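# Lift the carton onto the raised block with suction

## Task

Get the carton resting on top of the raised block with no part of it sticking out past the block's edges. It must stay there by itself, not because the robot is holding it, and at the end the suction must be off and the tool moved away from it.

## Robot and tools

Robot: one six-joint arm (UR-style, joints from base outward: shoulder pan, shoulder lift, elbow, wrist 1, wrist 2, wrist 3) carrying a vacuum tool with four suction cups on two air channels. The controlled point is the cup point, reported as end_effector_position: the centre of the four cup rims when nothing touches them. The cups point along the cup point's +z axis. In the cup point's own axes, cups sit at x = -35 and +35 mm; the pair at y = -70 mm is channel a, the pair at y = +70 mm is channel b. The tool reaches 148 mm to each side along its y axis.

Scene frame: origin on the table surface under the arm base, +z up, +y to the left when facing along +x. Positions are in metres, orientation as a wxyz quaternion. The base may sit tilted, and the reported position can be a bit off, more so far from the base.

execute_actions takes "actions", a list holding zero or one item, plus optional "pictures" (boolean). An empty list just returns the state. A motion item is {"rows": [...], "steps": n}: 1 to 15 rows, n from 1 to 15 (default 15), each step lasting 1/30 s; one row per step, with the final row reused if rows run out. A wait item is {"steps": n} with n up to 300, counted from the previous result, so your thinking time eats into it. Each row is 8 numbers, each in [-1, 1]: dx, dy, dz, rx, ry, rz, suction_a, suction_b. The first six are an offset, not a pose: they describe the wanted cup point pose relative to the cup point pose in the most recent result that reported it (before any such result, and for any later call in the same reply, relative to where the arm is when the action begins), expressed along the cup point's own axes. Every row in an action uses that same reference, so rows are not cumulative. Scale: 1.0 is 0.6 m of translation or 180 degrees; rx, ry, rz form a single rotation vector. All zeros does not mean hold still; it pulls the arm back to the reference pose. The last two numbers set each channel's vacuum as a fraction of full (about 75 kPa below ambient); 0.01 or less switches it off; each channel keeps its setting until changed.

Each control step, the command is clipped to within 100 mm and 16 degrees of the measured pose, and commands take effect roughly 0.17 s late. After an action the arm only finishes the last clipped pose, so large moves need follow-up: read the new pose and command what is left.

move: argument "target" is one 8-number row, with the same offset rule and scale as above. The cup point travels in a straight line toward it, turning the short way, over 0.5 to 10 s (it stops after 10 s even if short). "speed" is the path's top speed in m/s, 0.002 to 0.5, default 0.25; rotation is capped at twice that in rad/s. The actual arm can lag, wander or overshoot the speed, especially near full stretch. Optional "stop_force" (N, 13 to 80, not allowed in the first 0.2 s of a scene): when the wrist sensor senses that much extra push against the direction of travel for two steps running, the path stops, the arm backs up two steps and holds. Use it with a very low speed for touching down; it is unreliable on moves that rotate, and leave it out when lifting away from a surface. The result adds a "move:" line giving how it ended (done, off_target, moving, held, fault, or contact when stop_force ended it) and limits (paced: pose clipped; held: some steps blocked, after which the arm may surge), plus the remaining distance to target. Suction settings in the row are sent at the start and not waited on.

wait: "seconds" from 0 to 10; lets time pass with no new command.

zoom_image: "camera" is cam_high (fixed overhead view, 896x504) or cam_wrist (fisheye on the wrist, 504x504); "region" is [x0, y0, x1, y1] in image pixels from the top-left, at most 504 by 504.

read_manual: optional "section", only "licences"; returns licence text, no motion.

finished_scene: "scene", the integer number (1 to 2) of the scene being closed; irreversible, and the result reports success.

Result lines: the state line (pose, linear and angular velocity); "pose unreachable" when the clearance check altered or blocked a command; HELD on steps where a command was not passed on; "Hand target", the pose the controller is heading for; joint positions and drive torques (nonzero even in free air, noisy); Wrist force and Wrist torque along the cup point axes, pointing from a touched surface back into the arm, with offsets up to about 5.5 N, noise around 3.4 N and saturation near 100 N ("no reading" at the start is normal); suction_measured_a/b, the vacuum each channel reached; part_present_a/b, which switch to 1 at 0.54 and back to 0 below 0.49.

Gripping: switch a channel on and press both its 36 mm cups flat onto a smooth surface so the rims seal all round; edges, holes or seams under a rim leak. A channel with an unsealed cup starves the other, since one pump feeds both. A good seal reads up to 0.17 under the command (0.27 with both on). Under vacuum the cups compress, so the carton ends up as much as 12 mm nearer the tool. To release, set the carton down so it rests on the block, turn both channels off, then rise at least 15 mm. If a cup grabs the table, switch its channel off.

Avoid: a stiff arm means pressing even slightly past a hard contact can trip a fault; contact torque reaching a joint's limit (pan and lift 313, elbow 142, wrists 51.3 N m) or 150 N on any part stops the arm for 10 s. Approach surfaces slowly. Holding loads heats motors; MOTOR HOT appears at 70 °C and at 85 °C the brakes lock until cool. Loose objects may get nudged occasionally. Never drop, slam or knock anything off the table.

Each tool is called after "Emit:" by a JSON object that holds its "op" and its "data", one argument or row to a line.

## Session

Emit:
{"op": "execute_actions", "data": {
  "actions": []
}}

Scene clock: 0.00 s of 5300.00 s.
end_effector_position=(+0.6316, +0.0032, +0.4670) suction_measured_a=0.00 part_present_a=0 suction_measured_b=0.00 part_present_b=0 end_effector_quat_wxyz=(-0.001, +0.705, +0.709, -0.001) end_effector_velocity=(+0.000, +0.000, +0.000) end_effector_angular_velocity=(+0.000, -0.001, +0.003)
Joint positions: [-0.281 -1.703  1.855 -1.726 -1.57  -1.852]
Joint velocities: [ 0.     0.    -0.001 -0.     0.001 -0.003]
Joint torques (N m, as the arm reports them, + toward a larger angle): no reading
Wrist force (N, on the end effector, along its own x y z axes, offset not removed): no reading
Wrist torque (N m, same axes, about the end effector's origin, offset not removed): no reading
Hand target: +0.632, +0.003, +0.467; -0.001, +0.705, +0.709, -0.001
camera_calibration (this result's frames):
cam_wrist: T_world_to_cam=[[-0.998911, -0.039718, -0.0244765, 0.654445], [-0.04655, 0.813439, 0.579784, -0.192328], [-0.00311771, 0.580292, -0.814402, 0.514029], [0, 0, 0, 1]] pos_world=[0.646382, -0.115846, 0.546154]

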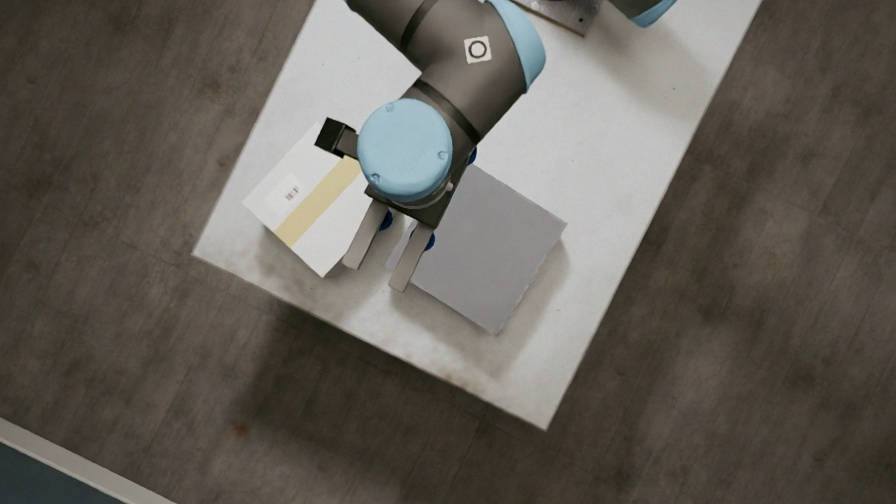

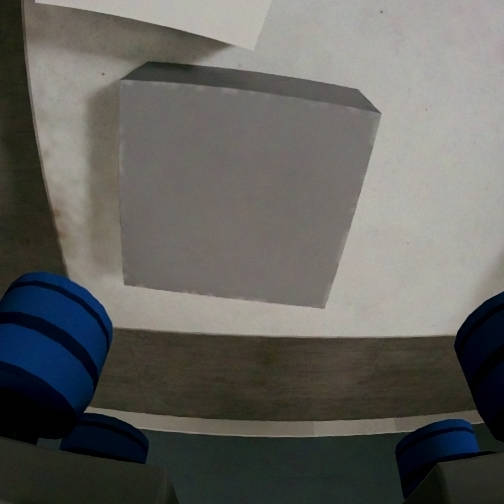

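Emit:
{"op": "move", "data": {
  "target": [0.55,-0.1,0,0,0,0,0,0],
  "speed": 0.5
}}

Scene clock: 7.90 s of 5300.00 s.
end_effector_position=(+0.5700, +0.3328, +0.4672) suction_measured_a=0.00 part_present_a=0 suction_measured_b=0.00 part_present_b=0 end_effector_quat_wxyz=(-0.001, +0.705, +0.709, -0.000) end_effector_velocity=(+0.001, +0.002, +0.000) end_effector_angular_velocity=(-0.001, +0.000, -0.000)
Joint positions: [ 0.256 -1.654  1.812 -1.732 -1.57  -1.315]
Joint velocities: [ 0.003  0.003 -0.003  0.    -0.001  0.003]
Joint torques (N m, as the arm reports them, + toward a larger angle): [ 11.47 -26.35 -62.82  -2.65  -3.39   2.45]
Wrist force (N, on the end effector, along its own x y z axes, offset not removed): [-0.1 -2.2 -1.9]
Wrist torque (N m, same axes, about the end effector's origin, offset not removed): [-0.34 -0.05 0.25]
Hand target: +0.570, +0.333, +0.467; -0.001, +0.705, +0.709, -0.001
Off the commanded pose: 0.000 m, 0 deg.
After step 90, 3.43 s passed at rest.
move: done; limits=paced
camera_calibration (this result's frames):
cam_wrist: T_world_to_cam=[[-0.998917, -0.0397634, -0.0241457, 0.605902], [-0.0463894, 0.812506, 0.581104, -0.463738], [-0.00348819, 0.581595, -0.813471, 0.322048], [0, 0, 0, 1]] pos_world=[0.584857, 0.213581, 0.546087]

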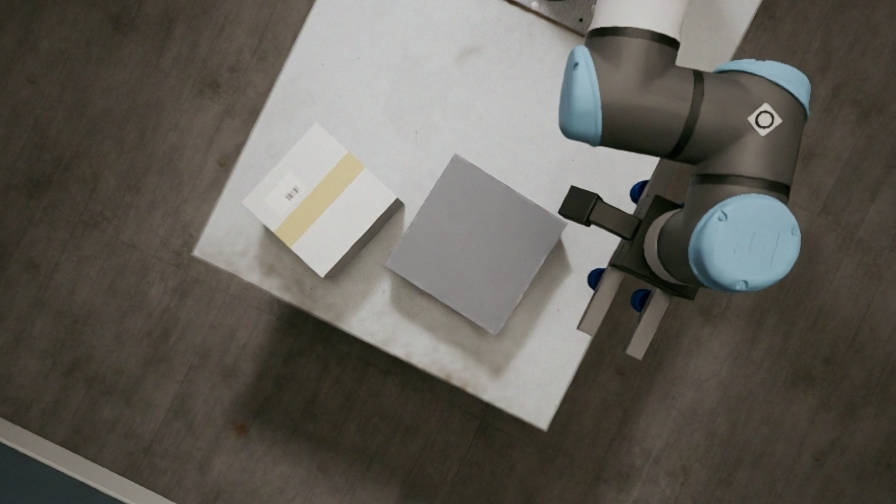

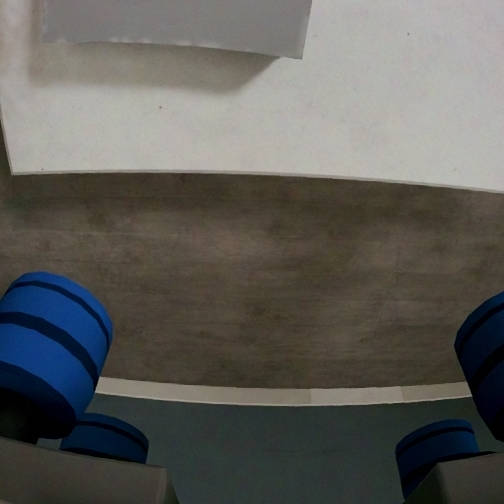

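Emit:
{"op": "move", "data": {
  "target": [-0.887,0.225,0.36,0,0,-0.392,1,1],
  "speed": 0.45
}}

Scene clock: 21.63 s of 5300.00 s.
end_effector_position=(+0.7066, -0.1991, +0.2509) suction_measured_a=0.00 part_present_a=0 suction_measured_b=0.00 part_present_b=0 end_effector_quat_wxyz=(-0.001, +0.167, +0.986, -0.001) end_effector_velocity=(+0.001, -0.002, -0.001) end_effector_angular_velocity=(+0.003, -0.001, +0.008)
Joint positions: [-0.521 -1.4    1.95  -2.124 -1.57  -3.322]
Joint velocities: [-0.002  0.003 -0.003 -0.001  0.003 -0.011]
Joint torques (N m, as the arm reports them, + toward a larger angle): [-12.56 -44.24 -56.21  -7.36   3.38  -1.43]
Wrist force (N, on the end effector, along its own x y z axes, offset not removed): [2.1 -2.8 -2.9]
Wrist torque (N m, same axes, about the end effector's origin, offset not removed): [-0.36 -0.34 0.19]
Hand target: +0.707, -0.199, +0.251; -0.001, +0.166, +0.986, -0.001
Off the commanded pose: 0.001 m, 0 deg.
After step 90, 8.60 s passed at rest.
move: done
camera_calibration (this result's frames):
cam_wrist: T_world_to_cam=[[-0.295691, -0.954961, -0.024831, 0.0370695], [-0.781401, 0.226834, 0.581342, 0.503092], [-0.549527, 0.191301, -0.81328, 0.764043], [0, 0, 0, 1]] pos_world=[0.82394, -0.22488, 0.329832]

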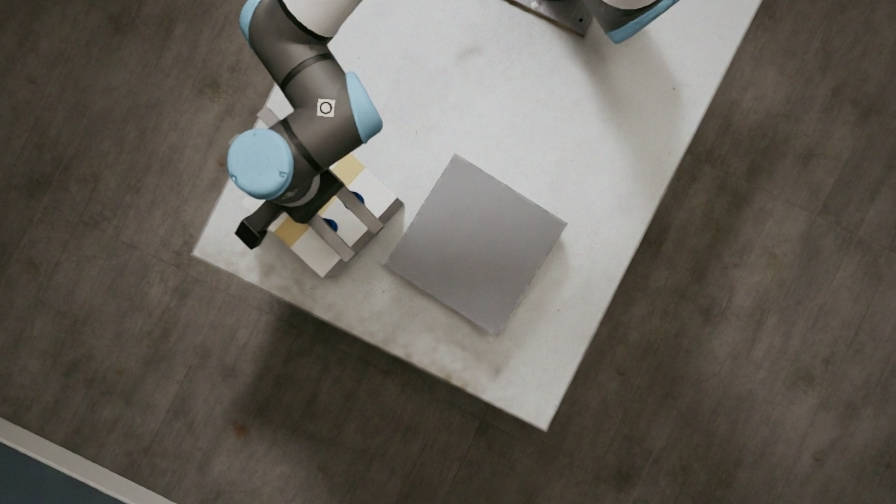

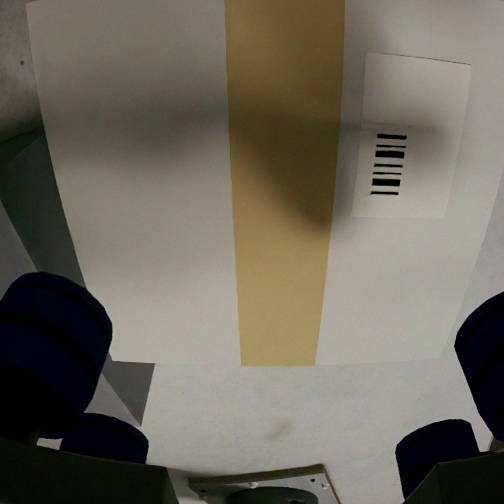

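Well aligned. Descending.

Emit:
{"op": "move", "data": {
  "target": [0,0,0.25,0,0,0,1,1],
  "speed": 0.02,
  "stop_force": 25
}}

Scene clock: 41.60 s of 5300.00 s.
end_effector_position=(+0.7069, -0.1995, +0.1453) suction_measured_a=0.70 part_present_a=1 suction_measured_b=0.70 part_present_b=1 end_effector_quat_wxyz=(+0.000, +0.166, +0.986, -0.001) end_effector_velocity=(+0.000, -0.001, +0.000) end_effector_angular_velocity=(-0.001, -0.001, -0.002)
Joint positions: [-0.521 -1.285  2.033 -2.325 -1.569 -3.323]
Joint velocities: [-0.     0.    -0.001 -0.001 -0.     0.001]
Joint torques (N m, as the arm reports them, + toward a larger angle): [ -0.65 -67.3  -40.49  -4.99   0.32   0.22]
Wrist force (N, on the end effector, along its own x y z axes, offset not removed): [13.7 -5.6 -29.1]
Wrist torque (N m, same axes, about the end effector's origin, offset not removed): [-4.33 -2.38 -0.88]
Hand target: +0.707, -0.200, +0.145; +0.000, +0.166, +0.986, -0.001
Off the commanded pose: 0.044 m, 0 deg.
FORCE FAULT: contact force on the arm reached its limit, and the arm stopped for 10 seconds. The contact can be on any part of the arm, not only on its tool. The arm's remaining commands of this call were not run. The arm holds still and accepts commands again. Move the arm away from the contact; if what it grips holds it there, let go first. Pushing or pulling that hard again can fault the arm again.
move: fault (stop_force had ended the path)
camera_calibration (this result's frames):
cam_wrist: T_world_to_cam=[[-0.295387, -0.955058, -0.0247285, 0.0338445], [-0.782834, 0.227121, 0.579298, 0.566203], [-0.547647, 0.190475, -0.814741, 0.677128], [0, 0, 0, 1]] pos_world=[0.824067, -0.22525, 0.22452]

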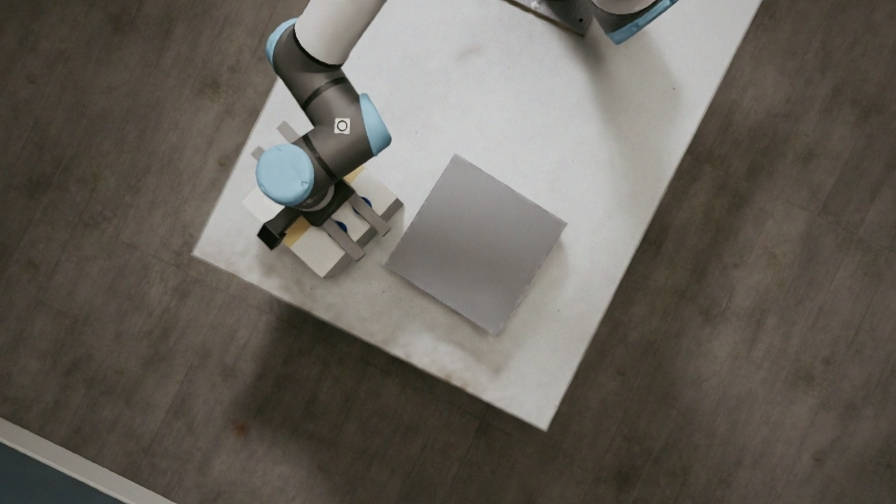

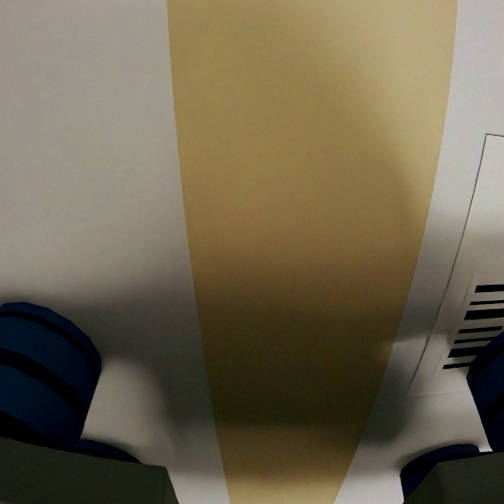

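Emit:
{"op": "move", "data": {
  "target": [0,0,-0.31,0,0,0,1,1],
  "speed": 0.2
}}

Scene clock: 47.13 s of 5300.00 s.
end_effector_position=(+0.7072, -0.1991, +0.3311) suction_measured_a=0.70 part_present_a=1 suction_measured_b=0.70 part_present_b=1 end_effector_quat_wxyz=(+0.000, +0.166, +0.986, -0.001) end_effector_velocity=(-0.000, -0.000, +0.002) end_effector_angular_velocity=(+0.001, +0.000, -0.001)
Joint positions: [-0.521 -1.464  1.868 -1.98  -1.569 -3.323]
Joint velocities: [-0.    -0.001 -0.003  0.005  0.001  0.001]
Joint torques (N m, as the arm reports them, + toward a larger angle): [-13.74 -90.63 -72.02  -5.75   0.52  -1.82]
Wrist force (N, on the end effector, along its own x y z axes, offset not removed): [0.3 -3.1 16.3]
Wrist torque (N m, same axes, about the end effector's origin, offset not removed): [-0.43 0.70 0.20]
Hand target: +0.707, -0.199, +0.331; +0.000, +0.166, +0.986, -0.001
Off the commanded pose: 0.000 m, 0 deg.
move: done
camera_calibration (this result's frames):
cam_wrist: T_world_to_cam=[[-0.295385, -0.955057, -0.0247519, 0.0389384], [-0.782851, 0.227111, 0.57928, 0.458661], [-0.547624, 0.190488, -0.814753, 0.828513], [0, 0, 0, 1]] pos_world=[0.824279, -0.2248, 0.410304]

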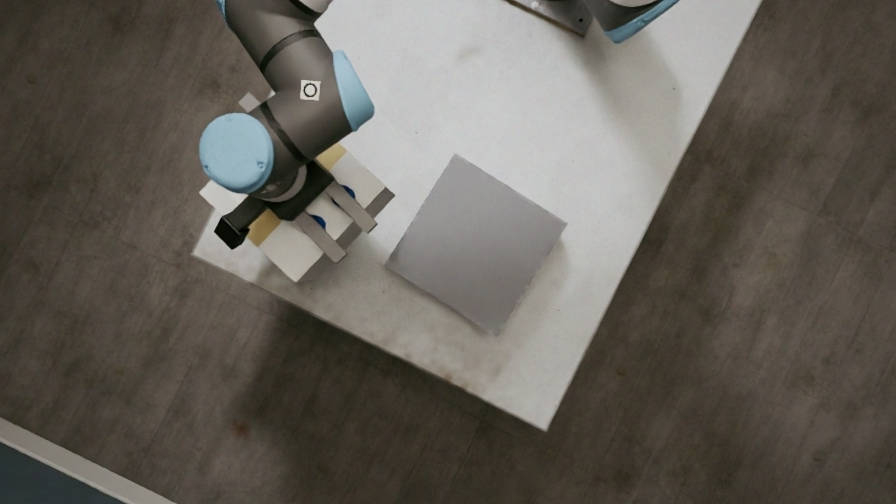

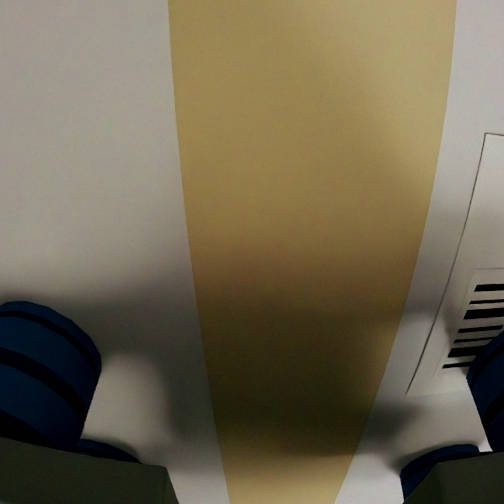

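Emit:
{"op": "move", "data": {
  "target": [0.275,0.485,0,0,0,-0.072,1,1],
  "speed": 0.25
}}

Scene clock: 55.57 s of 5300.00 s.
end_effector_position=(+0.6471, +0.1300, +0.3307) suction_measured_a=0.70 part_present_a=1 suction_measured_b=0.70 part_present_b=1 end_effector_quat_wxyz=(+0.000, +0.054, +0.999, -0.000) end_effector_velocity=(+0.000, +0.003, +0.000) end_effector_angular_velocity=(+0.000, +0.000, +0.002)
Joint positions: [-0.074 -1.587  1.999 -1.988 -1.57  -3.103]
Joint velocities: [ 0.004  0.001 -0.001  0.     0.     0.002]
Joint torques (N m, as the arm reports them, + toward a larger angle): [  9.46 -44.37 -72.72  -5.73  -3.13   2.03]
Wrist force (N, on the end effector, along its own x y z axes, offset not removed): [-0.1 -5.1 16.9]
Wrist torque (N m, same axes, about the end effector's origin, offset not removed): [-0.69 0.74 0.20]
Hand target: +0.647, +0.130, +0.331; +0.000, +0.054, +0.999, -0.000
Off the commanded pose: 0.000 m, 0 deg.
move: done
camera_calibration (this result's frames):
cam_wrist: T_world_to_cam=[[-0.0738096, -0.996937, -0.025874, 0.197889], [-0.813628, 0.0451948, 0.579627, 0.380596], [-0.576682, 0.0638338, -0.814471, 0.767789], [0, 0, 0, 1]] pos_world=[0.767039, 0.131071, 0.409858]

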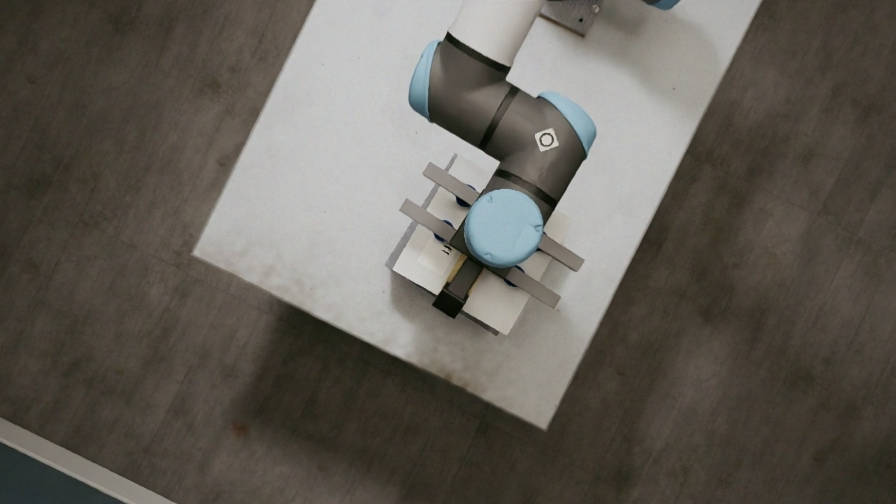

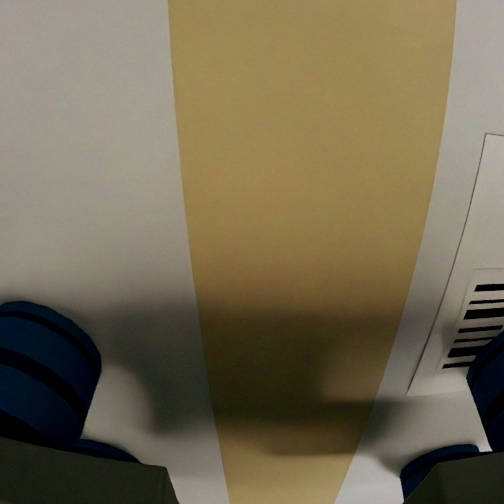

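Emit:
{"op": "move", "data": {
  "target": [0,-0.015,0.065,0,0,0,1,1],
  "speed": 0.1
}}

Emit:
{"op": "move", "data": {
  "target": [0,0,0.15,0,0,0,1,1],
  "speed": 0.008,
  "stop_force": 15
}}

Scene clock: 70.77 s of 5300.00 s.
end_effector_position=(+0.6461, +0.1210, +0.2920) suction_measured_a=0.70 part_present_a=1 suction_measured_b=0.70 part_present_b=1 end_effector_quat_wxyz=(+0.000, +0.054, +0.999, -0.000) end_effector_velocity=(+0.000, -0.000, -0.002) end_effector_angular_velocity=(-0.001, -0.000, -0.001)
Joint positions: [-0.089 -1.561  2.048 -2.063 -1.57  -3.117]
Joint velocities: [-0.     0.002  0.002 -0.005 -0.     0.001]
Joint torques (N m, as the arm reports them, + toward a larger angle): [-12.88 -44.24 -49.1  -10.38  -1.53  -1.72]
Wrist force (N, on the end effector, along its own x y z axes, offset not removed): [0.1 -4.4 16.3]
Wrist torque (N m, same axes, about the end effector's origin, offset not removed): [-0.60 0.63 0.18]
Hand target: +0.646, +0.121, +0.292; +0.000, +0.054, +0.999, -0.000
Off the commanded pose: 0.000 m, 0 deg.
move: done
camera_calibration (this result's frames):
cam_wrist: T_world_to_cam=[[-0.073812, -0.996939, -0.0257898, 0.187841], [-0.81363, 0.0452459, 0.57962, 0.402641], [-0.576679, 0.0637663, -0.814479, 0.73622], [0, 0, 0, 1]] pos_world=[0.766029, 0.122102, 0.371101]

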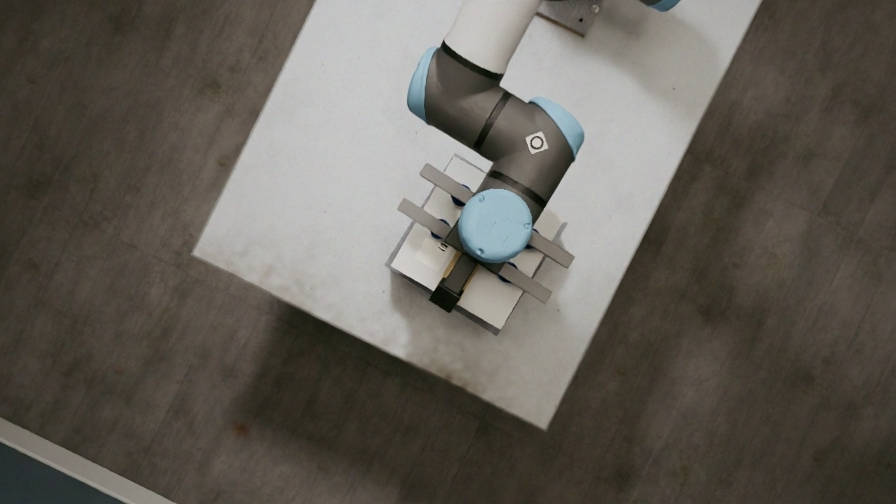

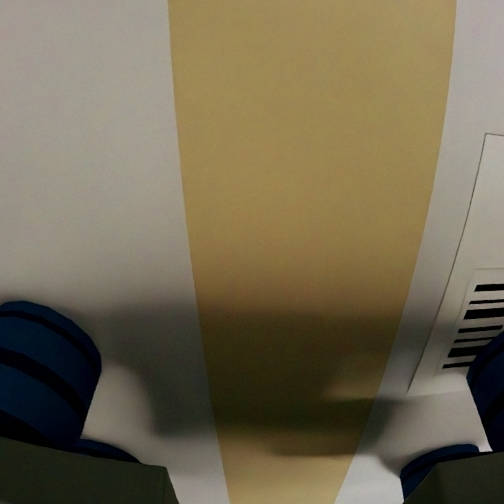

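Scene clock: 74.43 s of 5300.00 s.
end_effector_position=(+0.6461, +0.1209, +0.2656) suction_measured_a=0.70 part_present_a=1 suction_measured_b=0.70 part_present_b=1 end_effector_quat_wxyz=(+0.000, +0.054, +0.999, -0.000) end_effector_velocity=(-0.000, -0.000, +0.002) end_effector_angular_velocity=(+0.000, +0.003, -0.001)
Joint positions: [-0.089 -1.537  2.076 -2.116 -1.57  -3.117]
Joint velocities: [-0.    -0.001 -0.002  0.007 -0.     0.001]
Joint torques (N m, as the arm reports them, + toward a larger angle): [  6.59 -67.18 -53.19  -0.2   -1.5    1.58]
Wrist force (N, on the end effector, along its own x y z axes, offset not removed): [-1.3 -2.3 -3.1]
Wrist torque (N m, same axes, about the end effector's origin, offset not removed): [-2.83 -1.97 0.07]
Hand target: +0.646, +0.121, +0.266; +0.000, +0.054, +0.999, -0.000
Off the commanded pose: 0.064 m, 0 deg.
move: contact
camera_calibration (this result's frames):
cam_wrist: T_world_to_cam=[[-0.0738017, -0.996939, -0.0257872, 0.187113], [-0.813776, 0.0452551, 0.579414, 0.418132], [-0.576473, 0.0637467, -0.814626, 0.714665], [0, 0, 0, 1]] pos_world=[0.766061, 0.12206, 0.344738]

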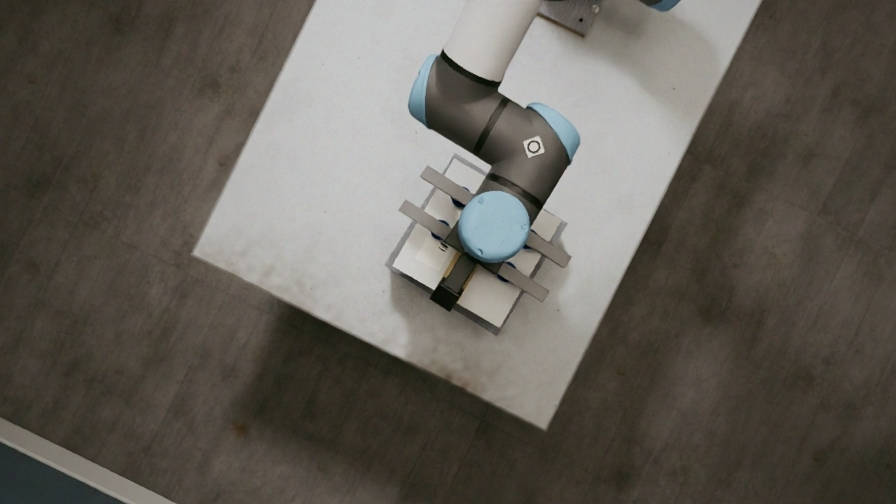

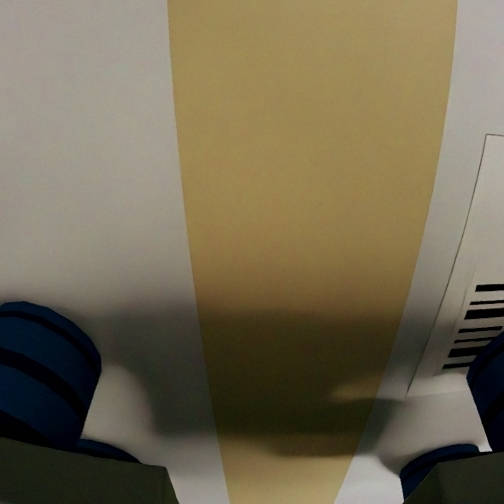

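Emit:
{"op": "execute_actions", "data": {
  "actions": [
    {"rows":[[0,0,-0.004,0,0,0,0,0]],"steps":12}
  ],
  "pictures": false
}}

Emit:
{"op": "move", "data": {
  "target": [0,0,-0.1,0,0,0,0,0],
  "speed": 0.15
}}

Emit:
{"op": "move", "data": {
  "target": [-0.5,-0.3,-0.25,0,0,0,0,0],
  "speed": 0.45
}}

Scene clock: 80.77 s of 5300.00 s.
end_effector_position=(+0.6462, +0.1209, +0.2681) suction_measured_a=0.00 part_present_a=0 suction_measured_b=0.00 part_present_b=0 end_effector_quat_wxyz=(+0.001, +0.054, +0.999, -0.000) end_effector_velocity=(-0.000, +0.000, +0.001) end_effector_angular_velocity=(+0.002, +0.001, -0.000)
Joint positions: [-0.089 -1.539  2.074 -2.111 -1.57  -3.117]
Joint velocities: [-0.    -0.    -0.001  0.002  0.002  0.   ]
Joint torques (N m, as the arm reports them, + toward a larger angle): [  6.6  -40.63 -33.55   1.35  -1.2    2.08]
Wrist force (N, on the end effector, along its own x y z axes, offset not removed): [8.8 -6.8 -45.6]
Wrist torque (N m, same axes, about the end effector's origin, offset not removed): [-0.72 -0.38 0.25]
Hand target: +0.646, +0.121, +0.268; +0.000, +0.054, +0.999, -0.000
Off the commanded pose: 0.000 m, 0 deg.
Steps of this call (steps 1 to 178: nothing new was sent; steps 179 to 190: all 12 steps of this action). Readings (end_effector_position | what the end effector reports):
179: (+0.6461, +0.1209, +0.2661) | suction_measured_a=0.59 part_present_a=1 suction_measured_b=0.59 part_present_b=1
180: (+0.6462, +0.1209, +0.2663) | suction_measured_a=0.31 part_present_a=0 suction_measured_b=0.30 part_present_b=0
182: (+0.6464, +0.1209, +0.2673) | suction_measured_a=0.04 part_present_a=0 suction_measured_b=0.03 part_present_b=0
186: (+0.6464, +0.1209, +0.2680) | suction_measured_a=0.00 part_present_a=0 suction_measured_b=0.00 part_present_b=0
190: the state above

Scene clock: 81.97 s of 5300.00 s.
end_effector_position=(+0.6462, +0.1211, +0.3278) suction_measured_a=0.00 part_present_a=0 suction_measured_b=0.00 part_present_b=0 end_effector_quat_wxyz=(+0.000, +0.054, +0.999, -0.000) end_effector_velocity=(-0.000, +0.001, +0.002) end_effector_angular_velocity=(+0.001, -0.000, -0.001)
Joint positions: [-0.089 -1.59   2.007 -1.994 -1.57  -3.117]
Joint velocities: [ 0.001 -0.002 -0.003  0.004  0.001  0.002]
Joint torques (N m, as the arm reports them, + toward a larger angle): [-13.33 -66.68 -60.86  -2.59  -1.17  -0.98]
Wrist force (N, on the end effector, along its own x y z axes, offset not removed): [2.5 -2.8 -1.0]
Wrist torque (N m, same axes, about the end effector's origin, offset not removed): [-0.38 -0.40 0.18]
Hand target: +0.646, +0.121, +0.328; +0.000, +0.054, +0.999, -0.000
Off the commanded pose: 0.000 m, 0 deg.
move: done
camera_calibration (this result's frames):
cam_wrist: T_world_to_cam=[[-0.0738077, -0.996939, -0.0257868, 0.188883], [-0.813865, 0.0452701, 0.579288, 0.382197], [-0.576348, 0.0637429, -0.814715, 0.765299], [0, 0, 0, 1]] pos_world=[0.766076, 0.12222, 0.406969]

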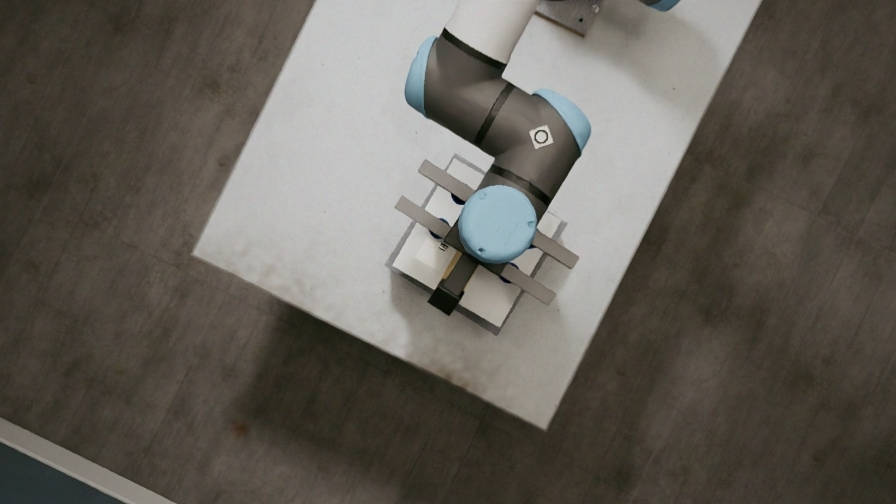

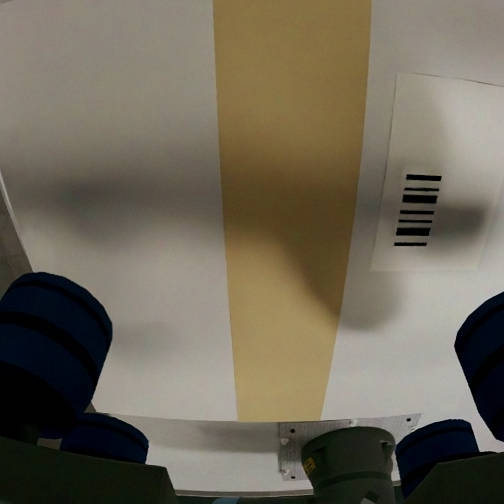

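Scene clock: 83.60 s of 5300.00 s.
end_effector_position=(+0.9246, -0.0902, +0.4778) suction_measured_a=0.00 part_present_a=0 suction_measured_b=0.00 part_present_b=0 end_effector_quat_wxyz=(+0.001, +0.054, +0.999, -0.001) end_effector_velocity=(+0.003, -0.001, +0.001) end_effector_angular_velocity=(-0.001, +0.001, +0.002)
Joint positions: [-0.292 -1.206  1.276 -1.647 -1.57  -3.32 ]
Joint velocities: [ 0.     0.005 -0.009  0.005 -0.001 -0.001]
Joint torques (N m, as the arm reports them, + toward a larger angle): [-14.08 -70.36 -63.63  -3.05  -2.72  -1.72]
Wrist force (N, on the end effector, along its own x y z axes, offset not removed): [-0.6 -4.4 -1.4]
Wrist torque (N m, same axes, about the end effector's origin, offset not removed): [-0.60 0.03 0.09]
Hand target: +0.925, -0.090, +0.478; +0.001, +0.054, +0.999, -0.001
Off the commanded pose: 0.000 m, 0 deg.
move: done
camera_calibration (this result's frames):
cam_wrist: T_world_to_cam=[[-0.0738026, -0.996954, -0.0252149, 0.00234317], [-0.814041, 0.0456176, 0.579013, 0.531755], [-0.576099, 0.0632586, -0.814929, 1.06128], [0, 0, 0, 1]] pos_world=[1.04445, -0.0890566, 0.557036]

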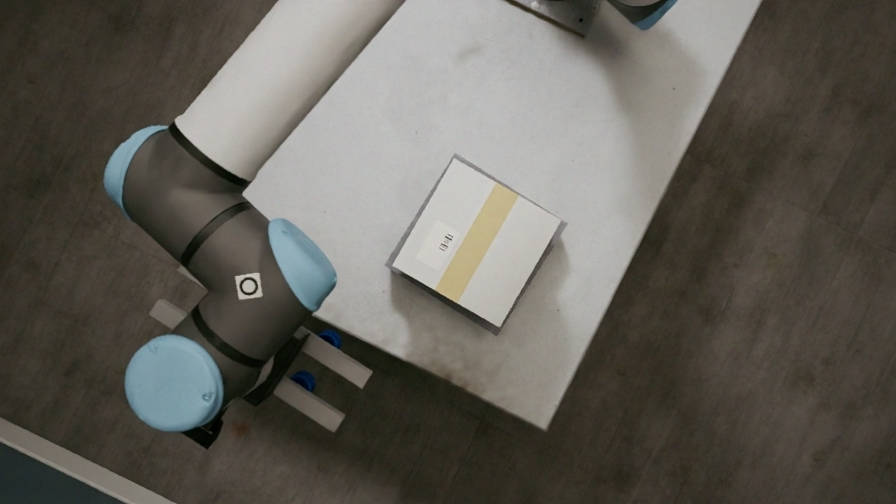

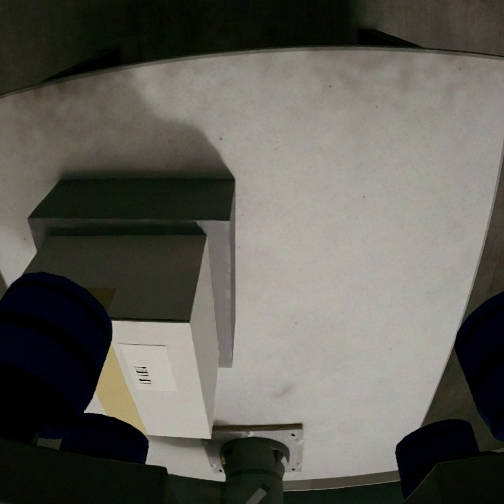

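Centered with margins all round.

Emit:
{"op": "finished_scene", "data": {
  "scene": 2
}}

The scene is finished: the task was done.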